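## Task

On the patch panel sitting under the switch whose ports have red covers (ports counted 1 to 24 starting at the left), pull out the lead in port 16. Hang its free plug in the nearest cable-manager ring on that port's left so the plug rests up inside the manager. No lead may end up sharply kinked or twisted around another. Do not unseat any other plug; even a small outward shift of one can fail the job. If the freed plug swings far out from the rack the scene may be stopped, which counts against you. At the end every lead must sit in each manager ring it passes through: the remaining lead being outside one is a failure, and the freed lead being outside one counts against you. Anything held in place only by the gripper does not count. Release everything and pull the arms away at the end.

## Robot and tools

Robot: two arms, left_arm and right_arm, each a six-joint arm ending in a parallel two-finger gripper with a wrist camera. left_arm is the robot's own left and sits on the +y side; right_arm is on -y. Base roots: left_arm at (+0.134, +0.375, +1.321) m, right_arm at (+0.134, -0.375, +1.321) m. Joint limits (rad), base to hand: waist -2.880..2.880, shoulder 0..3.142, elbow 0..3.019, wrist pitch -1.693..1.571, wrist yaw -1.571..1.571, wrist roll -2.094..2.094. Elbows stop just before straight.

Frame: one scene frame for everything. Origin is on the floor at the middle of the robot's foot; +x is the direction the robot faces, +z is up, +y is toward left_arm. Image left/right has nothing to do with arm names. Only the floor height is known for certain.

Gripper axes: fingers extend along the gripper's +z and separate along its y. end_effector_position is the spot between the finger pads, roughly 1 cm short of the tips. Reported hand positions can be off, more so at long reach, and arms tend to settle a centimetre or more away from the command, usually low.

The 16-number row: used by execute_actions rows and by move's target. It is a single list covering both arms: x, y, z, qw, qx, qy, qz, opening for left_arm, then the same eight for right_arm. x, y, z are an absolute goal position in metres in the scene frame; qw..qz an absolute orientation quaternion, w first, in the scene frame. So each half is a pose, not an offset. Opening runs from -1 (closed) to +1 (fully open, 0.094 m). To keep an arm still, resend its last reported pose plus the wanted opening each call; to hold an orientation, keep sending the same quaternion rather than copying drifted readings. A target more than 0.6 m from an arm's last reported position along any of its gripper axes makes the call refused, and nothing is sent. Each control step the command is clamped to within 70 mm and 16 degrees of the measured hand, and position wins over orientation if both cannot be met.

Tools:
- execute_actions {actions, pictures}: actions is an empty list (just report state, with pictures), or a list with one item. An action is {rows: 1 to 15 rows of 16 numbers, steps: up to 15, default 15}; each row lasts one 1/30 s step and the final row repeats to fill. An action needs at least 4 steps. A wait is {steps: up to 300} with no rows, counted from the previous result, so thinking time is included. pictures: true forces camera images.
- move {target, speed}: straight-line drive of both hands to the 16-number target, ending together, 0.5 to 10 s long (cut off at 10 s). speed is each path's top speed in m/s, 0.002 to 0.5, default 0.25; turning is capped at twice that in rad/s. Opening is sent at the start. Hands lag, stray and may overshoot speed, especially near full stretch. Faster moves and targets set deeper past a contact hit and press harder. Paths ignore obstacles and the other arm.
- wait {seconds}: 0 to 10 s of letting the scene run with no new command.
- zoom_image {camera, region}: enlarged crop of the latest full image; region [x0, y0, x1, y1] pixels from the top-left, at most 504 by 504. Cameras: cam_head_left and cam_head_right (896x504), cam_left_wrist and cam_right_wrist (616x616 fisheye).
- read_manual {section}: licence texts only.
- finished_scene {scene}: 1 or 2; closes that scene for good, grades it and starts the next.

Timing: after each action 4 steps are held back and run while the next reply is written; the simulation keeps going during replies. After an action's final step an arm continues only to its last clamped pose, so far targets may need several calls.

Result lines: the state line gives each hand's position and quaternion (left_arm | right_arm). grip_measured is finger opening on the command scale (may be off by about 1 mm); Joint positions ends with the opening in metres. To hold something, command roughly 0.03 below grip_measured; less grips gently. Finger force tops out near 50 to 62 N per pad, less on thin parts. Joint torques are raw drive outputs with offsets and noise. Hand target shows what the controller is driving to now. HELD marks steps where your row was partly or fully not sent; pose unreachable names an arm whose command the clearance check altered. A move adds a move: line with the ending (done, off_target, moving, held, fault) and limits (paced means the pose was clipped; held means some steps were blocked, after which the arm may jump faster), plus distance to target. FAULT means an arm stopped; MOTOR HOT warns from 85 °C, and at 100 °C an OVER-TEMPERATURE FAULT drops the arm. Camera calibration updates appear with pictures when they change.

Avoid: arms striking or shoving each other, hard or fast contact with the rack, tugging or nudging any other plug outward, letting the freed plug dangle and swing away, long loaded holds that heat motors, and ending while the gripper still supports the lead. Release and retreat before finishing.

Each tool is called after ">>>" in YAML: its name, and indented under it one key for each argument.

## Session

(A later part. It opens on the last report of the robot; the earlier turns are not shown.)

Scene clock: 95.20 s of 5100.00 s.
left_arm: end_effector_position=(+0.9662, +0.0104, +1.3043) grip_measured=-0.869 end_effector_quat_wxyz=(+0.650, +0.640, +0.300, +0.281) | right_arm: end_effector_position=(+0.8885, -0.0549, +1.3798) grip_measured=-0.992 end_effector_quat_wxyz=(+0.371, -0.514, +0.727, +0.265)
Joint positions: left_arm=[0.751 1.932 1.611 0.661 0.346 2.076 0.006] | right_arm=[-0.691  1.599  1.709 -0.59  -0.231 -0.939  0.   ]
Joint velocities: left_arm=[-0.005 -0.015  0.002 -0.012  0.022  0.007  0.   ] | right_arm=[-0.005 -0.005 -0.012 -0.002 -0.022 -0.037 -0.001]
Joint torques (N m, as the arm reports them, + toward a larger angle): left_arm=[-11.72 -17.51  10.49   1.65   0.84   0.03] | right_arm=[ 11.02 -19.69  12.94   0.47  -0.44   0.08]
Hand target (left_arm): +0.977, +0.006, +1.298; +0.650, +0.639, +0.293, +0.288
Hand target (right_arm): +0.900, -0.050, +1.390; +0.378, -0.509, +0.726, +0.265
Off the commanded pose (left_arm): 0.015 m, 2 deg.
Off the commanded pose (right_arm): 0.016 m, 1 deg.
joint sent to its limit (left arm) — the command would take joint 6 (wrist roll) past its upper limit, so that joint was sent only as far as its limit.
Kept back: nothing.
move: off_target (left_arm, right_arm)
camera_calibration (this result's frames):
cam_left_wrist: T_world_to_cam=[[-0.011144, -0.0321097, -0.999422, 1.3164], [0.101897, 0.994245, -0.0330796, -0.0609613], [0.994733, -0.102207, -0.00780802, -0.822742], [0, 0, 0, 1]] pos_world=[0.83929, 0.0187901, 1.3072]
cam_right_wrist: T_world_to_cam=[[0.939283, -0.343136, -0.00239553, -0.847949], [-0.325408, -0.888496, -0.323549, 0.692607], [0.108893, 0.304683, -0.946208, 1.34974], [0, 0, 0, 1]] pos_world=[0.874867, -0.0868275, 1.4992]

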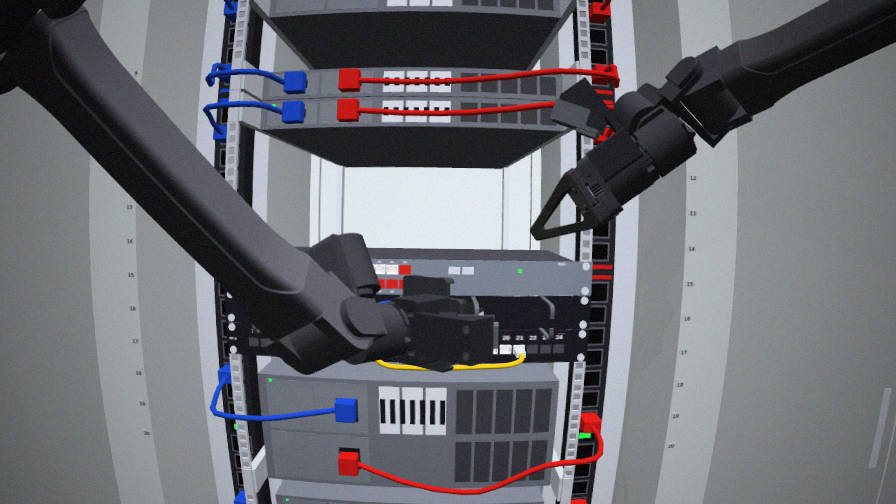

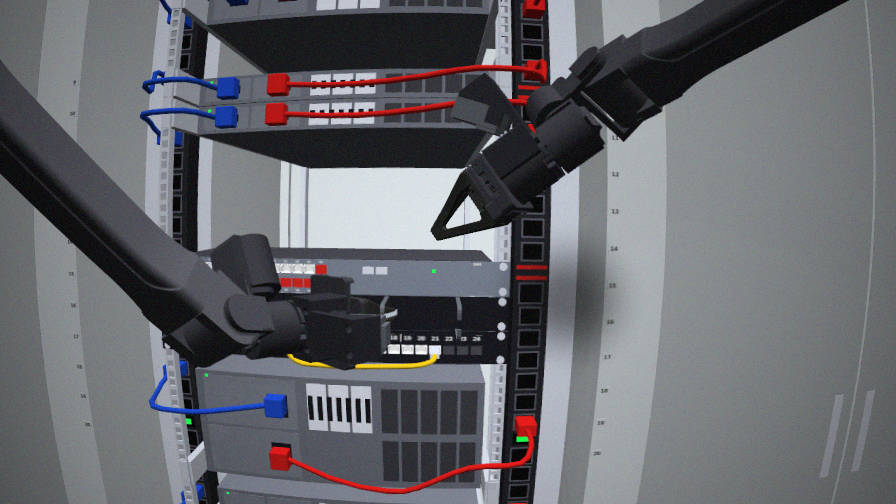

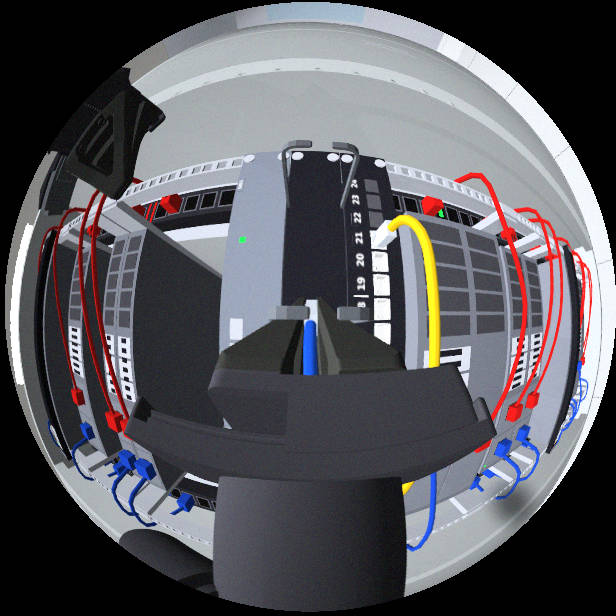

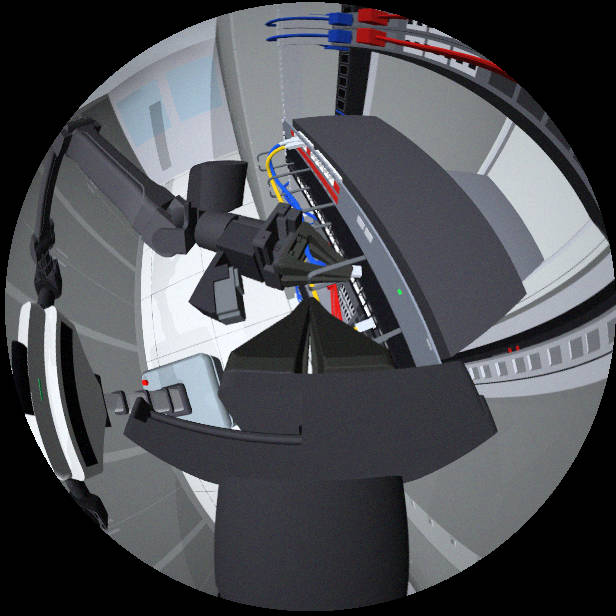

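>>> move:
  target: [0.972,-0.002,1.283,0.648,0.64,0.29,0.29,-0.9,0.9,-0.05,1.39,0.378,-0.509,0.726,0.265,-1]
  speed: 0.015

>>> execute_actions:
  actions:
    - {"rows":[[0.966,0.003,1.29,0.648,0.64,0.29,0.29,-0.72,0.9,-0.05,1.39,0.378,-0.509,0.726,0.265,-1]]}
  pictures: true

>>> zoom_image:
  camera: "cam_right_wrist"
  region: [230, 140, 400, 310]

Scene clock: 97.40 s of 5100.00 s.
left_arm: end_effector_position=(+0.9682, +0.0090, +1.3014) grip_measured=-0.870 end_effector_quat_wxyz=(+0.651, +0.637, +0.299, +0.285) | right_arm: end_effector_position=(+0.8885, -0.0549, +1.3798) grip_measured=-0.992 end_effector_quat_wxyz=(+0.371, -0.514, +0.727, +0.265)
Joint positions: left_arm=[0.752 1.946 1.623 0.675 0.347 2.076 0.006] | right_arm=[-0.691  1.599  1.709 -0.59  -0.231 -0.939  0.   ]
Joint velocities: left_arm=[-0.015 -0.015  0.007 -0.017  0.022  0.037  0.001] | right_arm=[-0.005 -0.005  0.007 -0.002 -0.007  0.051  0.001]
Joint torques (N m, as the arm reports them, + toward a larger angle): left_arm=[-11.77 -16.72   9.51   2.13   0.78   0.03] | right_arm=[ 10.72 -19.84  12.97   0.52  -0.45   0.1 ]
Hand target (left_arm): +0.971, -0.001, +1.283; +0.650, +0.639, +0.293, +0.288
Hand target (right_arm): +0.900, -0.050, +1.390; +0.378, -0.509, +0.726, +0.265
Off the commanded pose (left_arm): 0.022 m, 1 deg.
Off the commanded pose (right_arm): 0.016 m, 1 deg.
joint sent to its limit (left arm) — the command would take joint 6 (wrist roll) past its upper limit, so that joint was sent only as far as its limit.
Kept back: nothing.
move: off_target (left_arm, right_arm)
camera_calibration (this result's frames):
cam_left_wrist: T_world_to_cam=[[-0.0014185, -0.034927, -0.999389, 1.30407], [0.0965552, 0.994716, -0.0349008, -0.0523579], [0.995327, -0.0965457, 0.00196138, -0.838202], [0, 0, 0, 1]] pos_world=[0.84119, 0.0167038, 1.30309]
cam_right_wrist: T_world_to_cam=[[0.939283, -0.343136, -0.00239553, -0.847949], [-0.325408, -0.888496, -0.323549, 0.692607], [0.108893, 0.304683, -0.946208, 1.34974], [0, 0, 0, 1]] pos_world=[0.874867, -0.0868275, 1.4992]

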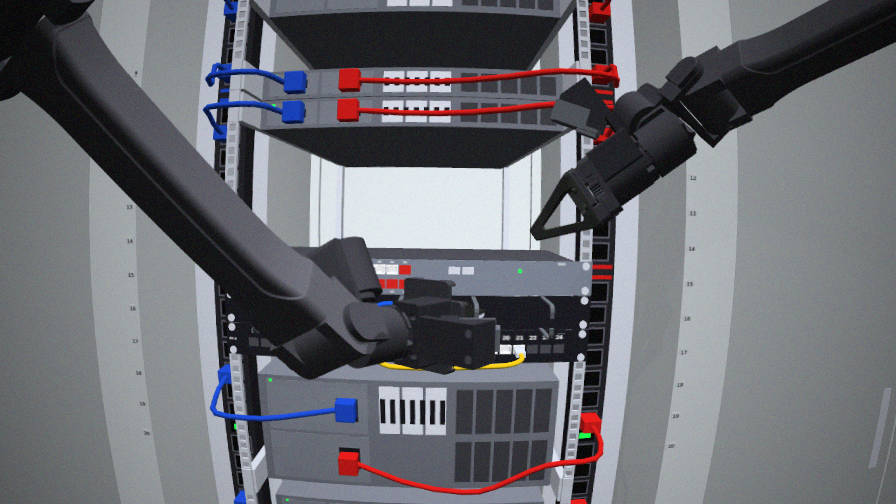

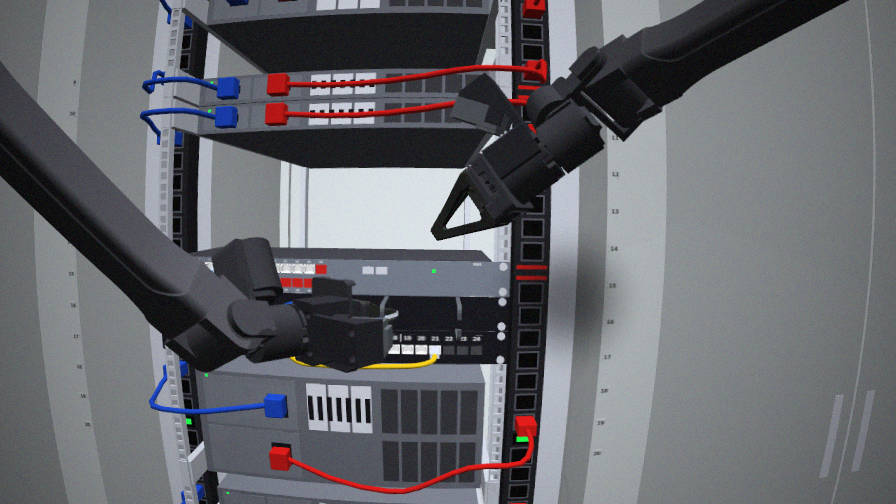

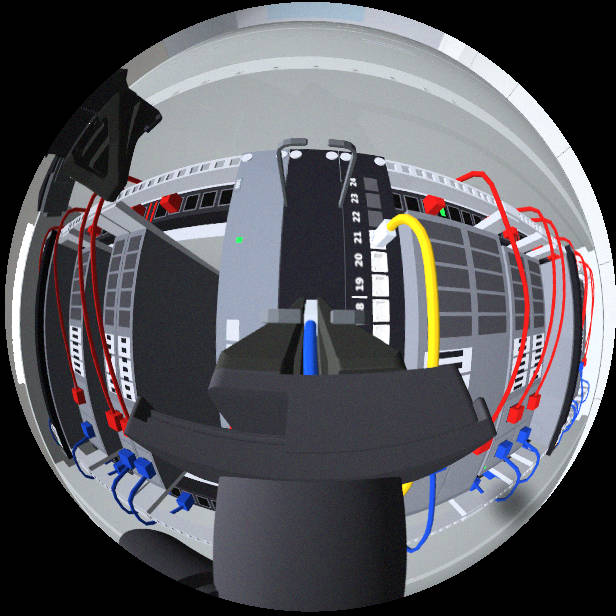

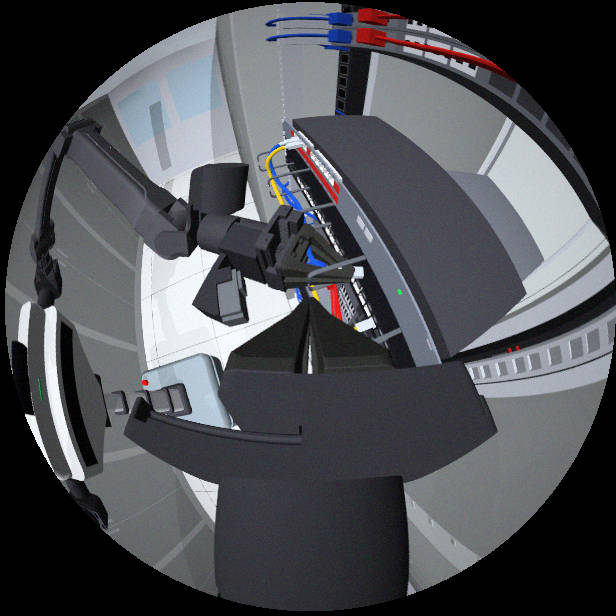

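Scene clock: 97.77 s of 5100.00 s.
left_arm: end_effector_position=(+0.9688, +0.0102, +1.3008) grip_measured=-0.723 end_effector_quat_wxyz=(+0.650, +0.637, +0.299, +0.286) | right_arm: end_effector_position=(+0.8885, -0.0549, +1.3798) grip_measured=-0.992 end_effector_quat_wxyz=(+0.371, -0.514, +0.727, +0.265)
Joint positions: left_arm=[0.753 1.946 1.623 0.676 0.346 2.076 0.013] | right_arm=[-0.691  1.599  1.709 -0.59  -0.231 -0.939  0.   ]
Joint velocities: left_arm=[ 0.005 -0.015 -0.007 -0.012 -0.037 -0.007  0.   ] | right_arm=[-0.005 -0.015  0.007 -0.002 -0.022  0.037 -0.001]
Joint torques (N m, as the arm reports them, + toward a larger angle): left_arm=[-12.17 -18.3    7.18   2.33   0.79   0.03] | right_arm=[ 11.02 -20.06  12.92   0.41  -0.4    0.08]
joint sent to its limit (left arm) — the command would take joint 6 (wrist roll) past its upper limit, so that joint was sent only as far as its limit.
Steps of this call (steps 1 to 11: the first 11 steps of this action). Readings (end_effector_position):
1: left_arm (+0.9685, +0.0094, +1.3014) | right_arm (+0.8885, -0.0549, +1.3798)
2: left_arm (+0.9688, +0.0102, +1.3008) | right_arm (+0.8885, -0.0549, +1.3798)
4: left_arm (+0.9688, +0.0102, +1.3008) | right_arm (+0.8885, -0.0549, +1.3798)
8: left_arm (+0.9688, +0.0102, +1.3008) | right_arm (+0.8885, -0.0549, +1.3798)
11: the state above
camera_calibration (this result's frames):
cam_left_wrist: T_world_to_cam=[[-0.00137127, -0.0334212, -0.99944, 1.30351], [0.0937313, 0.995037, -0.0334026, -0.052867], [0.995597, -0.0937247, 0.00176815, -0.838741], [0, 0, 0, 1]] pos_world=[0.841791, 0.0175588, 1.3025]
cam_right_wrist: T_world_to_cam=[[0.939283, -0.343136, -0.00239553, -0.847949], [-0.325408, -0.888496, -0.323549, 0.692607], [0.108893, 0.304683, -0.946208, 1.34974], [0, 0, 0, 1]] pos_world=[0.874867, -0.0868275, 1.4992]

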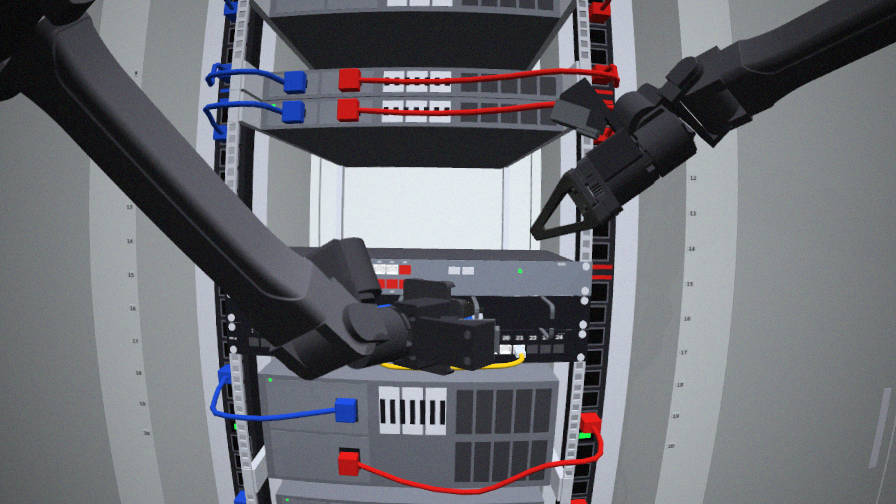

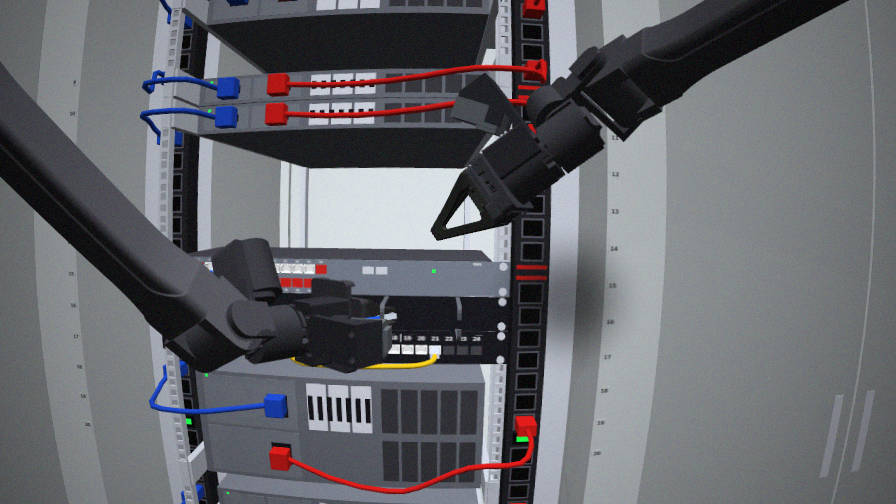

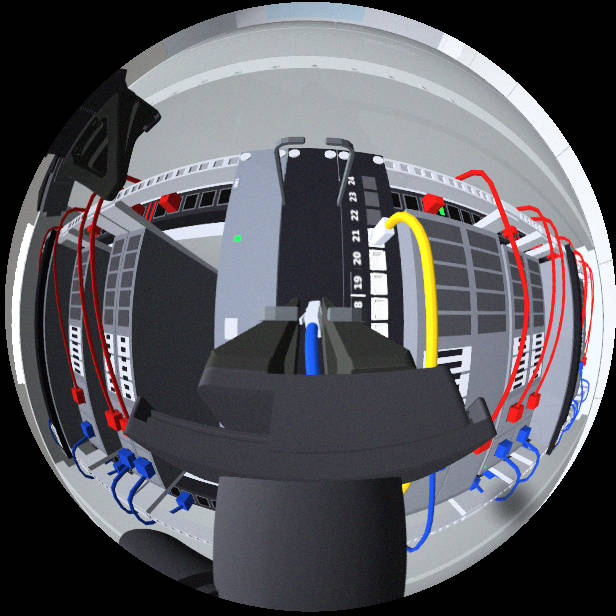

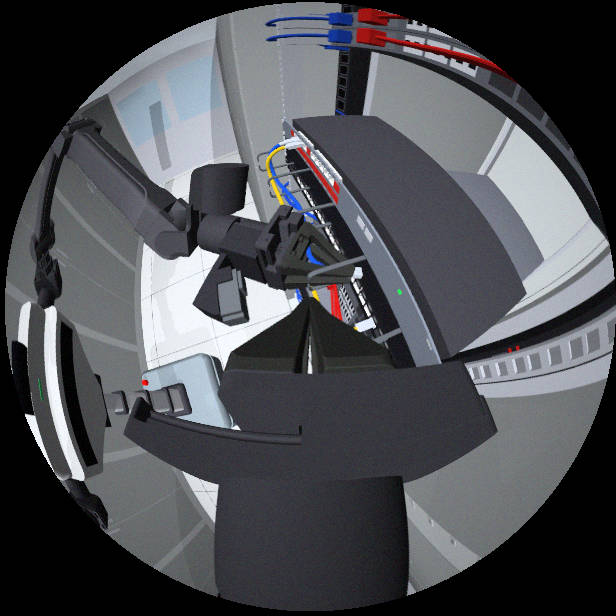

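Region (230, 140, 400, 310) of cam_right_wrist's 616x616 image, scaled by 2.965, with more detail than that image has.

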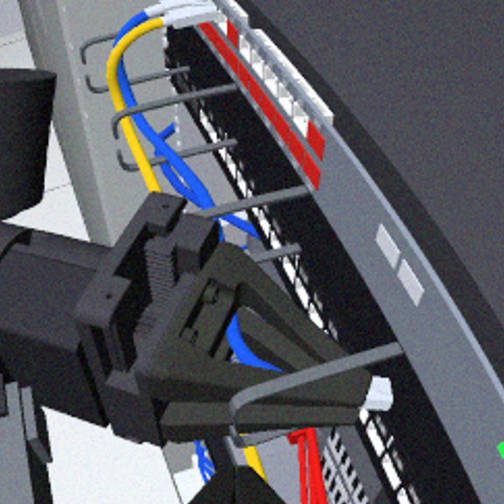

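Withdraw a little and see whether it drags.

>>> move:
  target: [0.945,0.027,1.312,0.648,0.64,0.29,0.29,-0.66,0.9,-0.05,1.39,0.378,-0.509,0.726,0.265,-1]
  speed: 0.015

>>> zoom_image:
  camera: "cam_right_wrist"
  region: [230, 140, 400, 310]

>>> zoom_image:
  camera: "cam_left_wrist"
  region: [220, 220, 400, 380]

Scene clock: 100.30 s of 5100.00 s.
left_arm: end_effector_position=(+0.9435, +0.0183, +1.3014) grip_measured=-0.663 end_effector_quat_wxyz=(+0.649, +0.642, +0.299, +0.277) | right_arm: end_effector_position=(+0.8885, -0.0549, +1.3798) grip_measured=-0.992 end_effector_quat_wxyz=(+0.371, -0.514, +0.727, +0.265)
Joint positions: left_arm=[0.754 1.894 1.518 0.707 0.353 2.076 0.016] | right_arm=[-0.691  1.599  1.709 -0.59  -0.231 -0.939  0.   ]
Joint velocities: left_arm=[ 0.005  0.005  0.017 -0.017 -0.022 -0.007  0.   ] | right_arm=[-0.015  0.005 -0.017  0.027 -0.051 -0.037 -0.002]
Joint torques (N m, as the arm reports them, + toward a larger angle): left_arm=[-11.28 -21.14   5.03   2.27   0.69   0.04] | right_arm=[ 10.74 -20.09  12.98   0.48  -0.39   0.06]
Hand target (left_arm): +0.945, +0.027, +1.311; +0.650, +0.639, +0.292, +0.289
Hand target (right_arm): +0.900, -0.050, +1.390; +0.378, -0.509, +0.726, +0.265
Off your previous action's commanded pose (left_arm): 0.013 m, 1 deg at its last step (step 4 of this call).
Off your previous action's commanded pose (right_arm): 0.016 m, 1 deg at its last step (step 4 of this call).
Off the commanded pose (left_arm): 0.014 m, 2 deg.
Off the commanded pose (right_arm): 0.016 m, 1 deg.
joint sent to its limit (left arm) — the command would take joint 6 (wrist roll) past its upper limit, so that joint was sent only as far as its limit.
Kept back: nothing.
move: off_target (left_arm, right_arm)
camera_calibration (this result's frames):
cam_left_wrist: T_world_to_cam=[[-0.0162519, -0.0295809, -0.99943, 1.31826], [0.109033, 0.993549, -0.0311798, -0.0758527], [0.993905, -0.109478, -0.0129217, -0.791779], [0, 0, 0, 1]] pos_world=[0.816648, 0.0276763, 1.30491]
cam_right_wrist: T_world_to_cam=[[0.939283, -0.343136, -0.00239553, -0.847949], [-0.325408, -0.888496, -0.323549, 0.692607], [0.108893, 0.304683, -0.946208, 1.34974], [0, 0, 0, 1]] pos_world=[0.874867, -0.0868275, 1.4992]

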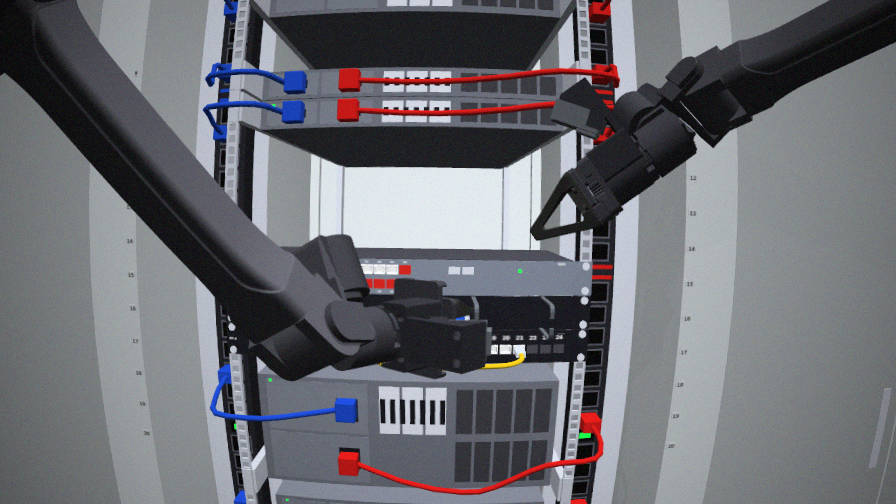

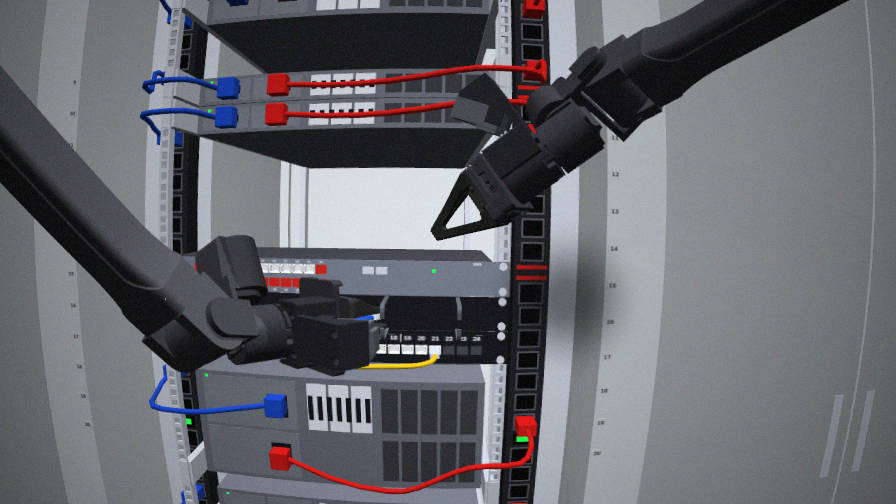

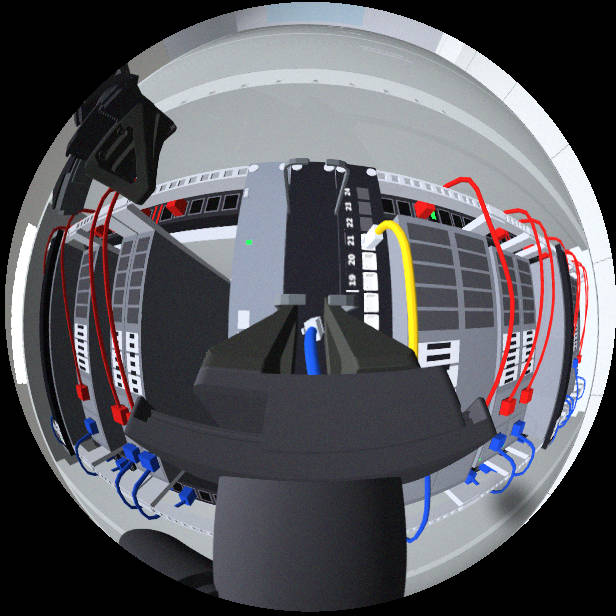

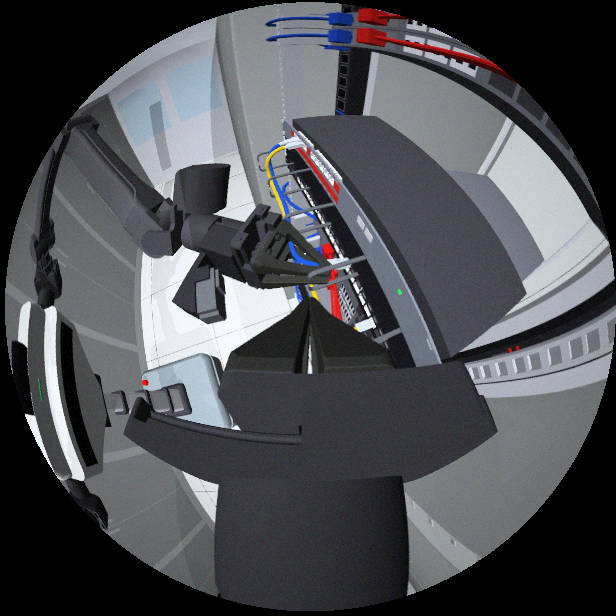

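Region (230, 140, 400, 310) of cam_right_wrist's 616x616 image, scaled by 2.965, with more detail than that image has.

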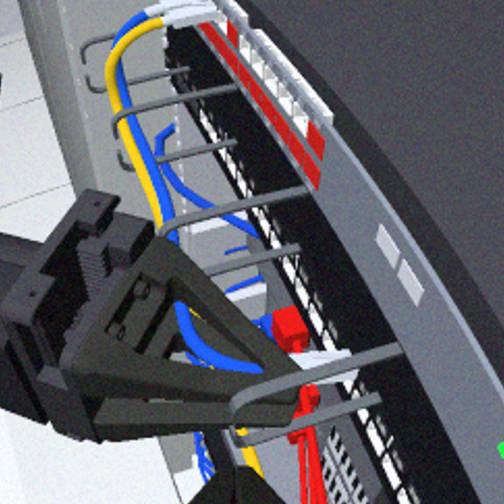

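Region (220, 220, 400, 380) of cam_left_wrist's 616x616 image, scaled by 2.800, with more detail than that image has.

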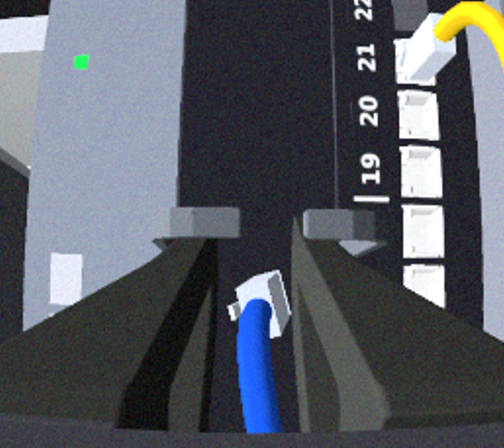

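>>> move:
  target: [0.975,0.048,1.30,0.648,0.64,0.29,0.29,-0.91,0.9,-0.05,1.39,0.378,-0.509,0.726,0.265,-1]
  speed: 0.015

>>> zoom_image:
  camera: "cam_right_wrist"
  region: [230, 140, 400, 310]

Scene clock: 103.63 s of 5100.00 s.
left_arm: end_effector_position=(+0.9476, +0.0261, +1.2966) grip_measured=-0.893 end_effector_quat_wxyz=(+0.654, +0.647, +0.287, +0.267) | right_arm: end_effector_position=(+0.8885, -0.0549, +1.3798) grip_measured=-0.992 end_effector_quat_wxyz=(+0.371, -0.514, +0.727, +0.265)
Joint positions: left_arm=[0.777 1.894 1.532 0.679 0.404 2.076 0.005] | right_arm=[-0.691  1.599  1.709 -0.59  -0.231 -0.939  0.   ]
Joint velocities: left_arm=[ 0.015  0.005 -0.012 -0.012  0.037 -0.007 -0.001] | right_arm=[ 0.005 -0.005  0.007 -0.022  0.007  0.037 -0.   ]
Joint torques (N m, as the arm reports them, + toward a larger angle): left_arm=[ -8.96 -19.62   9.59   1.59   0.52  -0.06] | right_arm=[ 10.18 -20.03  13.02   0.39  -0.43   0.08]
Hand target (left_arm): +0.973, +0.049, +1.301; +0.649, +0.641, +0.290, +0.290
Hand target (right_arm): +0.900, -0.050, +1.390; +0.378, -0.509, +0.726, +0.265
Off the commanded pose (left_arm): 0.035 m, 3 deg.
Off the commanded pose (right_arm): 0.016 m, 1 deg.
Kept back: nothing.
move: off_target (left_arm, right_arm)
camera_calibration (this result's frames):
cam_left_wrist: T_world_to_cam=[[-0.0157735, -0.0285983, -0.999467, 1.31329], [0.141694, 0.989439, -0.0305476, -0.115826], [0.989785, -0.1421, -0.0115547, -0.792126], [0, 0, 0, 1]] pos_world=[0.821161, 0.0395995, 1.2999]
cam_right_wrist: T_world_to_cam=[[0.939283, -0.343136, -0.00239553, -0.847949], [-0.325408, -0.888496, -0.323549, 0.692607], [0.108893, 0.304683, -0.946208, 1.34974], [0, 0, 0, 1]] pos_world=[0.874867, -0.0868275, 1.4992]

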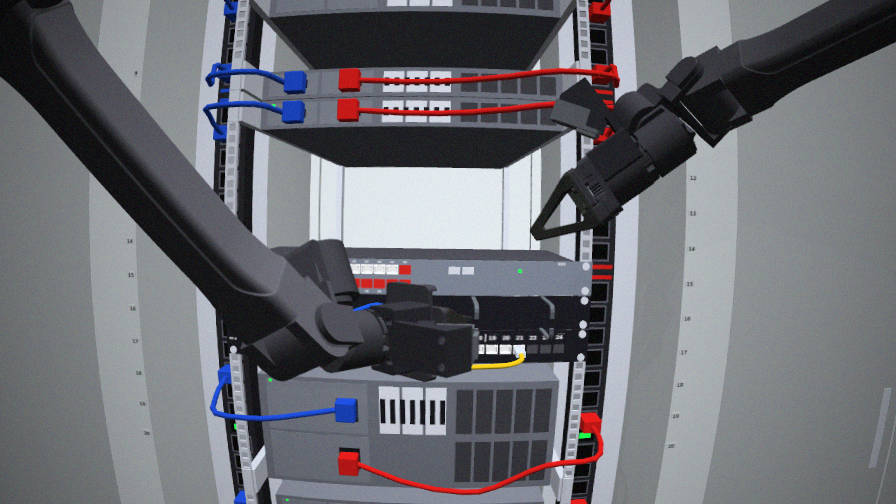

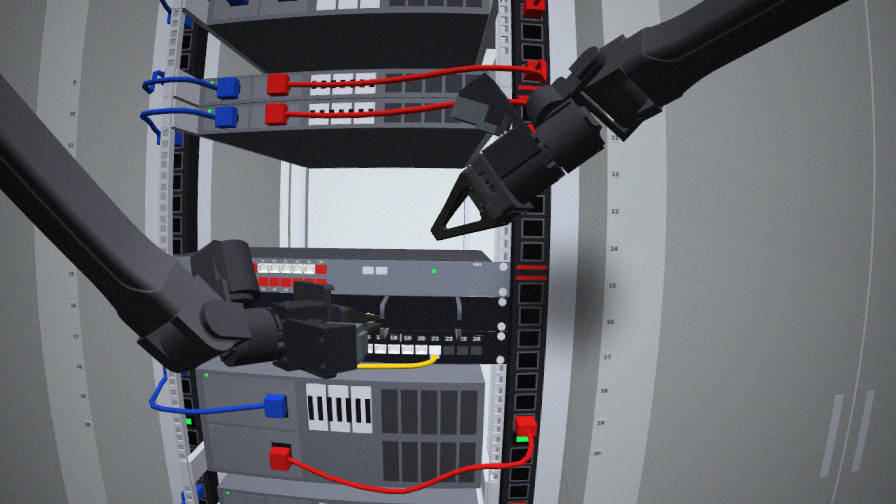

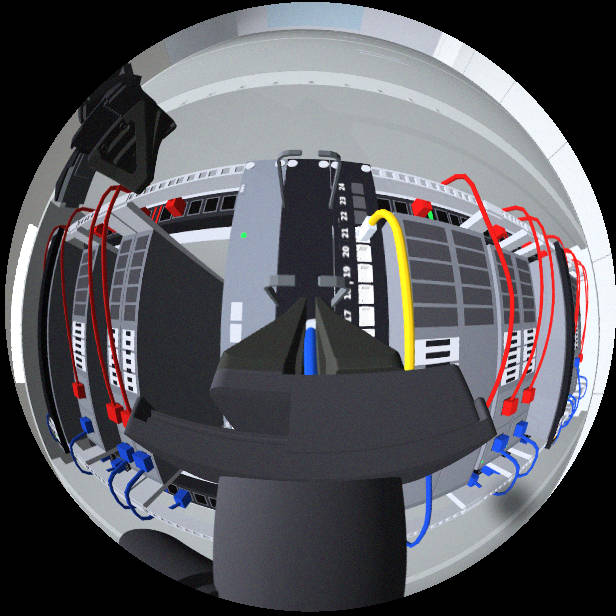

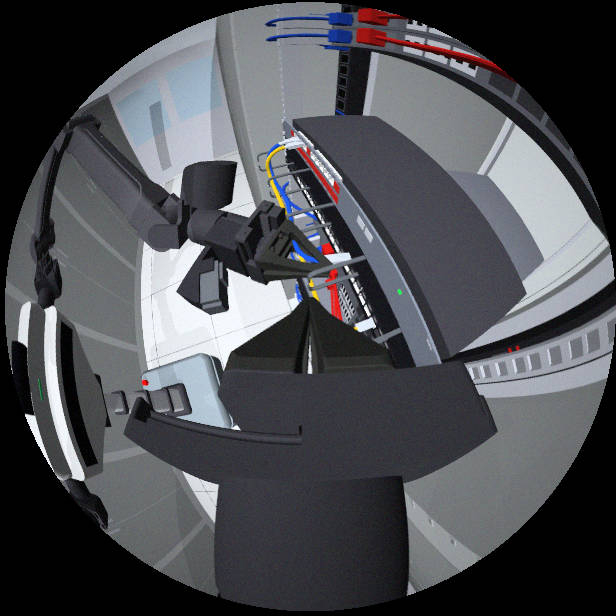

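Region (230, 140, 400, 310) of cam_right_wrist's 616x616 image, scaled by 2.965, with more detail than that image has.

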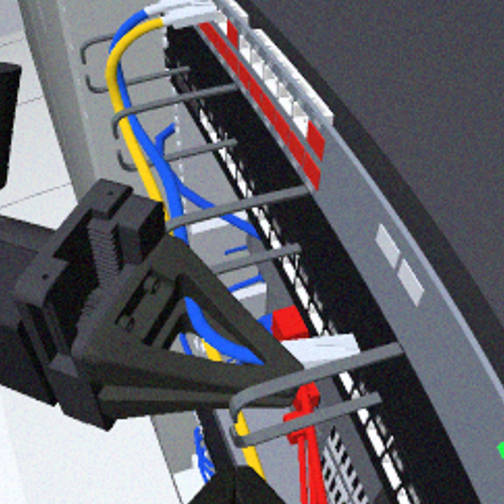

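Lower while gripping, slightly inward.

>>> move:
  target: [0.965,0.045,1.25,0.648,0.64,0.29,0.29,-0.91,0.9,-0.05,1.39,0.378,-0.509,0.726,0.265,-1]
  speed: 0.02

>>> zoom_image:
  camera: "cam_right_wrist"
  region: [230, 140, 400, 310]

Scene clock: 106.73 s of 5100.00 s.
left_arm: end_effector_position=(+0.9468, +0.0284, +1.2772) grip_measured=-0.893 end_effector_quat_wxyz=(+0.659, +0.641, +0.279, +0.277) | right_arm: end_effector_position=(+0.8885, -0.0549, +1.3798) grip_measured=-0.992 end_effector_quat_wxyz=(+0.371, -0.514, +0.727, +0.265)
Joint positions: left_arm=[0.797 1.938 1.542 0.741 0.433 2.076 0.005] | right_arm=[-0.691  1.599  1.709 -0.59  -0.231 -0.939  0.   ]
Joint velocities: left_arm=[-0.005  0.005  0.007  0.012 -0.051 -0.022  0.   ] | right_arm=[ 0.005 -0.015 -0.012 -0.007 -0.037 -0.022  0.   ]
Joint torques (N m, as the arm reports them, + toward a larger angle): left_arm=[ -8.38 -16.77   9.22   2.26   0.38  -0.14] | right_arm=[ 10.48 -20.    13.07   0.46  -0.44   0.11]
Hand target (left_arm): +0.963, +0.046, +1.251; +0.649, +0.641, +0.290, +0.290
Hand target (right_arm): +0.900, -0.050, +1.390; +0.378, -0.509, +0.726, +0.265
Off the commanded pose (left_arm): 0.037 m, 2 deg.
Off the commanded pose (right_arm): 0.016 m, 1 deg.
Kept back: nothing.
move: off_target (left_arm, right_arm)
camera_calibration (this result's frames):
cam_left_wrist: T_world_to_cam=[[0.0148754, -0.0338374, -0.999317, 1.26492], [0.139795, 0.989681, -0.0314302, -0.115713], [0.990069, -0.139232, 0.0194522, -0.831119], [0, 0, 0, 1]] pos_world=[0.820225, 0.0416024, 1.27659]
cam_right_wrist: T_world_to_cam=[[0.939283, -0.343136, -0.00239553, -0.847949], [-0.325408, -0.888496, -0.323549, 0.692607], [0.108893, 0.304683, -0.946208, 1.34974], [0, 0, 0, 1]] pos_world=[0.874867, -0.0868275, 1.4992]

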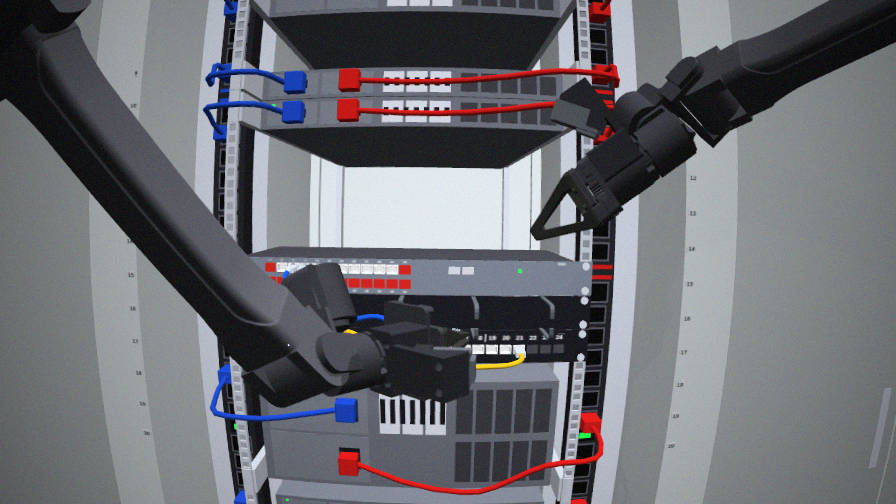

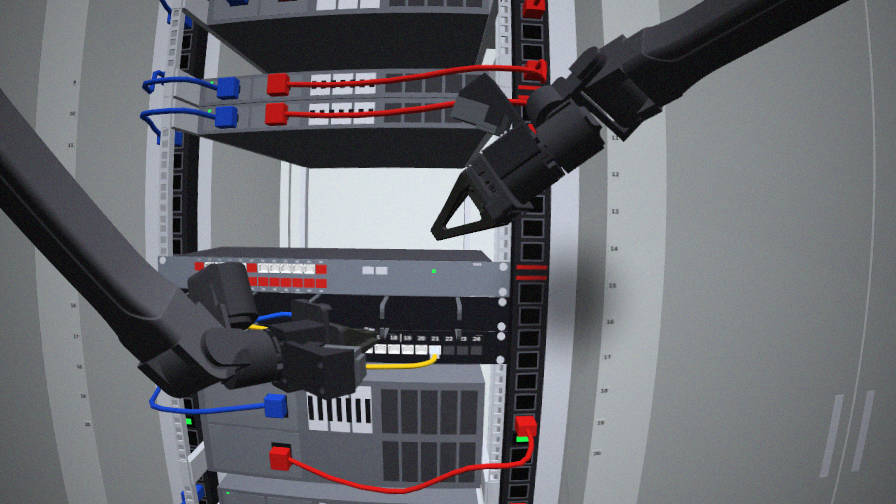

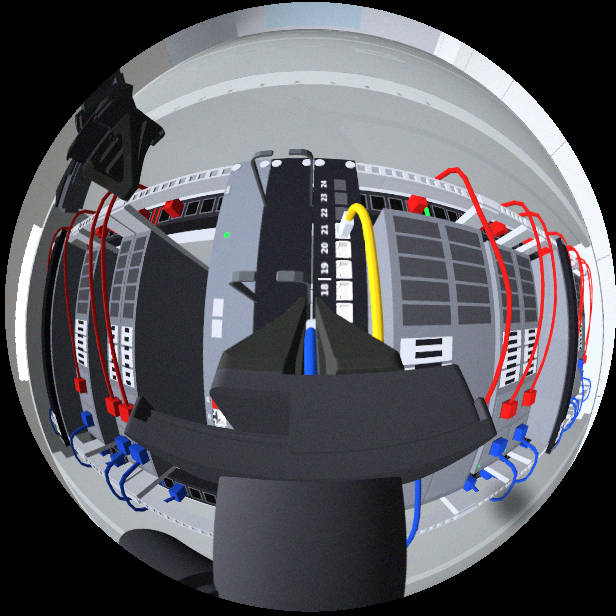

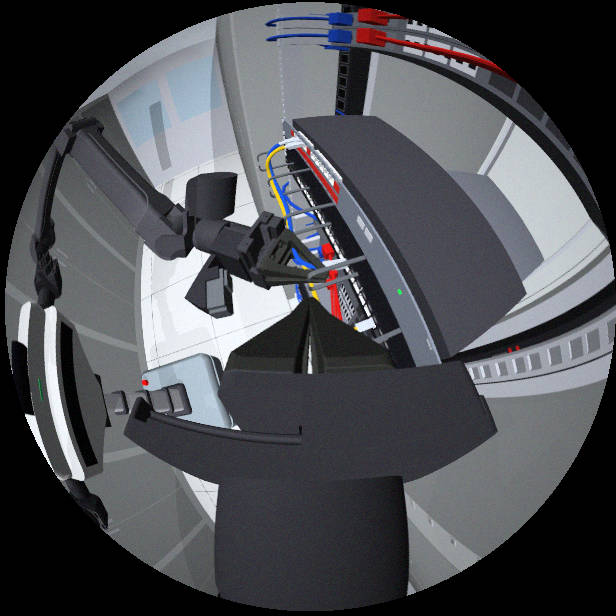

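Region (230, 140, 400, 310) of cam_right_wrist's 616x616 image, scaled by 2.965, with more detail than that image has.

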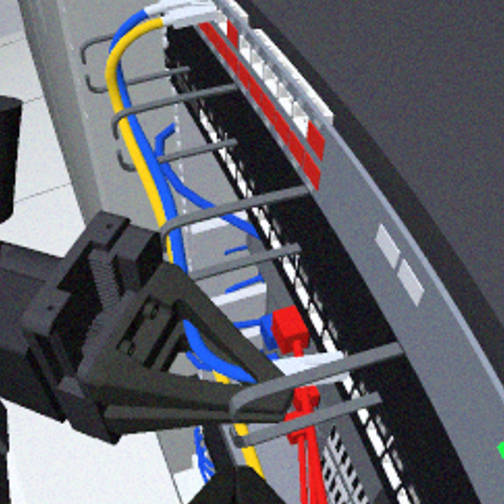

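Open and withdraw.

>>> move:
  target: [0.87,0.05,1.29,0.648,0.64,0.29,0.29,-0.6,0.9,-0.05,1.39,0.378,-0.509,0.726,0.265,-1]
  speed: 0.03

>>> zoom_image:
  camera: "cam_right_wrist"
  region: [230, 140, 400, 310]

>>> zoom_image:
  camera: "cam_head_right"
  region: [200, 260, 440, 380]

Scene clock: 109.93 s of 5100.00 s.
left_arm: end_effector_position=(+0.8704, +0.0501, +1.2713) grip_measured=-0.603 end_effector_quat_wxyz=(+0.644, +0.647, +0.299, +0.279) | right_arm: end_effector_position=(+0.8885, -0.0549, +1.3798) grip_measured=-0.992 end_effector_quat_wxyz=(+0.371, -0.514, +0.727, +0.265)
Joint positions: left_arm=[0.787 1.833 1.251 0.909 0.375 2.076 0.019] | right_arm=[-0.691  1.599  1.709 -0.59  -0.231 -0.939  0.   ]
Joint velocities: left_arm=[-0.015  0.005  0.017  0.017 -0.007  0.037 -0.   ] | right_arm=[-0.015 -0.005 -0.017 -0.007 -0.007  0.007  0.   ]
Joint torques (N m, as the arm reports them, + toward a larger angle): left_arm=[-11.36 -19.28   3.77   2.37   0.38   0.04] | right_arm=[ 11.19 -19.87  12.91   0.47  -0.41   0.11]
Hand target (left_arm): +0.870, +0.049, +1.288; +0.649, +0.640, +0.291, +0.290
Hand target (right_arm): +0.900, -0.050, +1.390; +0.378, -0.509, +0.726, +0.265
Off the commanded pose (left_arm): 0.019 m, 2 deg.
Off the commanded pose (right_arm): 0.016 m, 1 deg.
joint sent to its limit (left arm) — the command would take joint 6 (wrist roll) past its upper limit, so that joint was sent only as far as its limit.
Kept back: nothing.
move: off_target (left_arm, right_arm)
camera_calibration (this result's frames):
cam_left_wrist: T_world_to_cam=[[-0.0191744, -0.015817, -0.999691, 1.2901], [0.105456, 0.994265, -0.0177538, -0.114342], [0.994239, -0.105764, -0.0173965, -0.7109], [0, 0, 0, 1]] pos_world=[0.7436, 0.0589045, 1.2753]
cam_right_wrist: T_world_to_cam=[[0.939283, -0.343136, -0.00239553, -0.847949], [-0.325408, -0.888496, -0.323549, 0.692607], [0.108893, 0.304683, -0.946208, 1.34974], [0, 0, 0, 1]] pos_world=[0.874867, -0.0868275, 1.4992]

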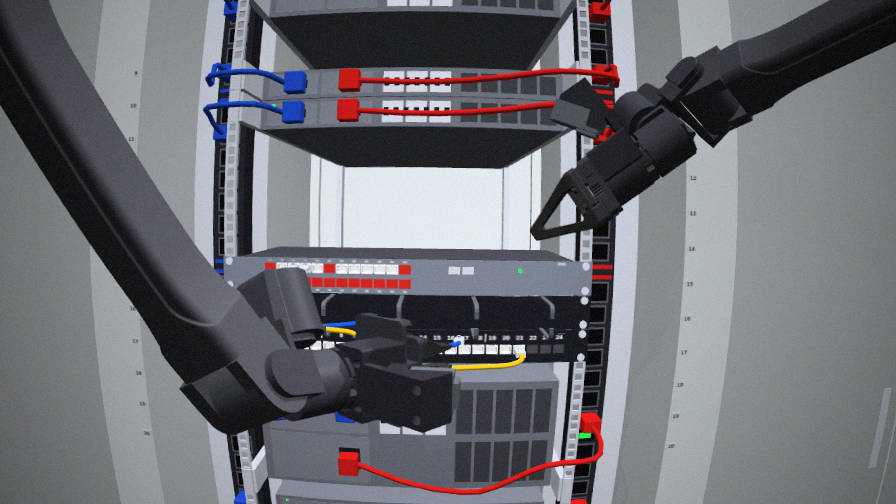

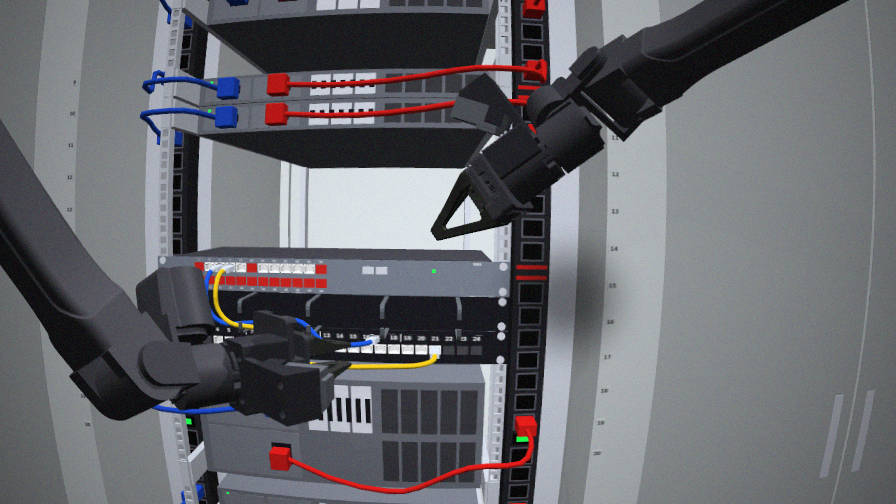

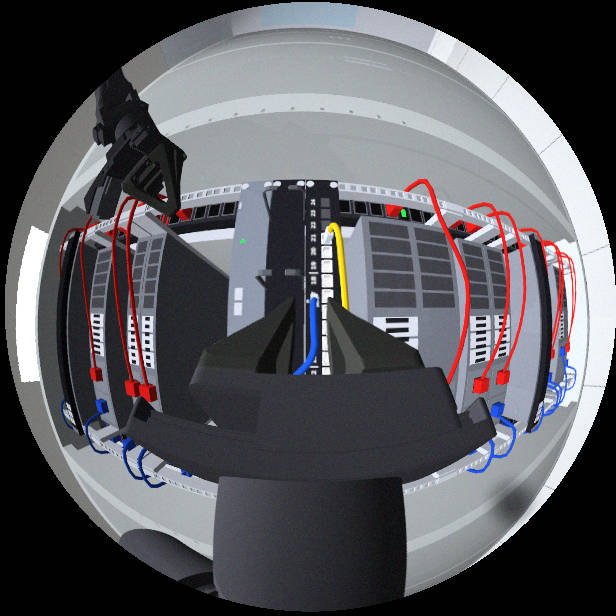

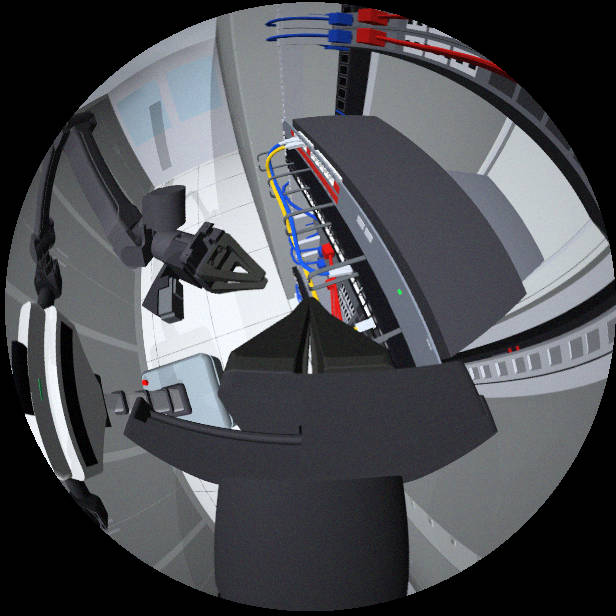

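Region (230, 140, 400, 310) of cam_right_wrist's 616x616 image, scaled by 2.965, with more detail than that image has.

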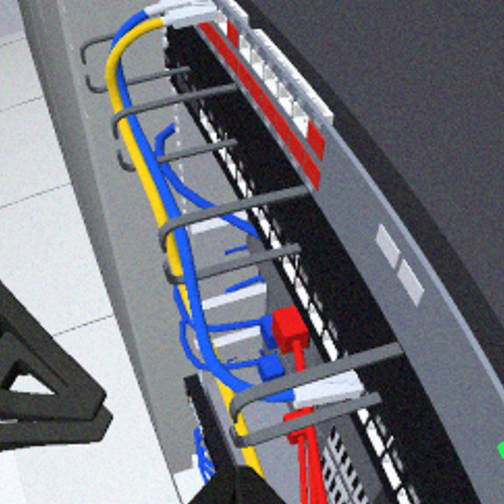

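Region (200, 260, 440, 380) of cam_head_right's 896x504 image, scaled by 2.100, with more detail than that image has.

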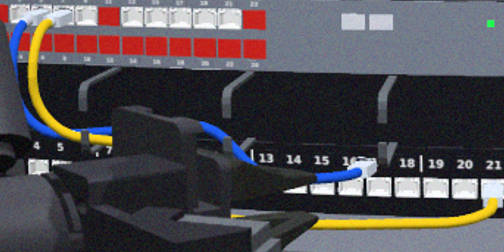

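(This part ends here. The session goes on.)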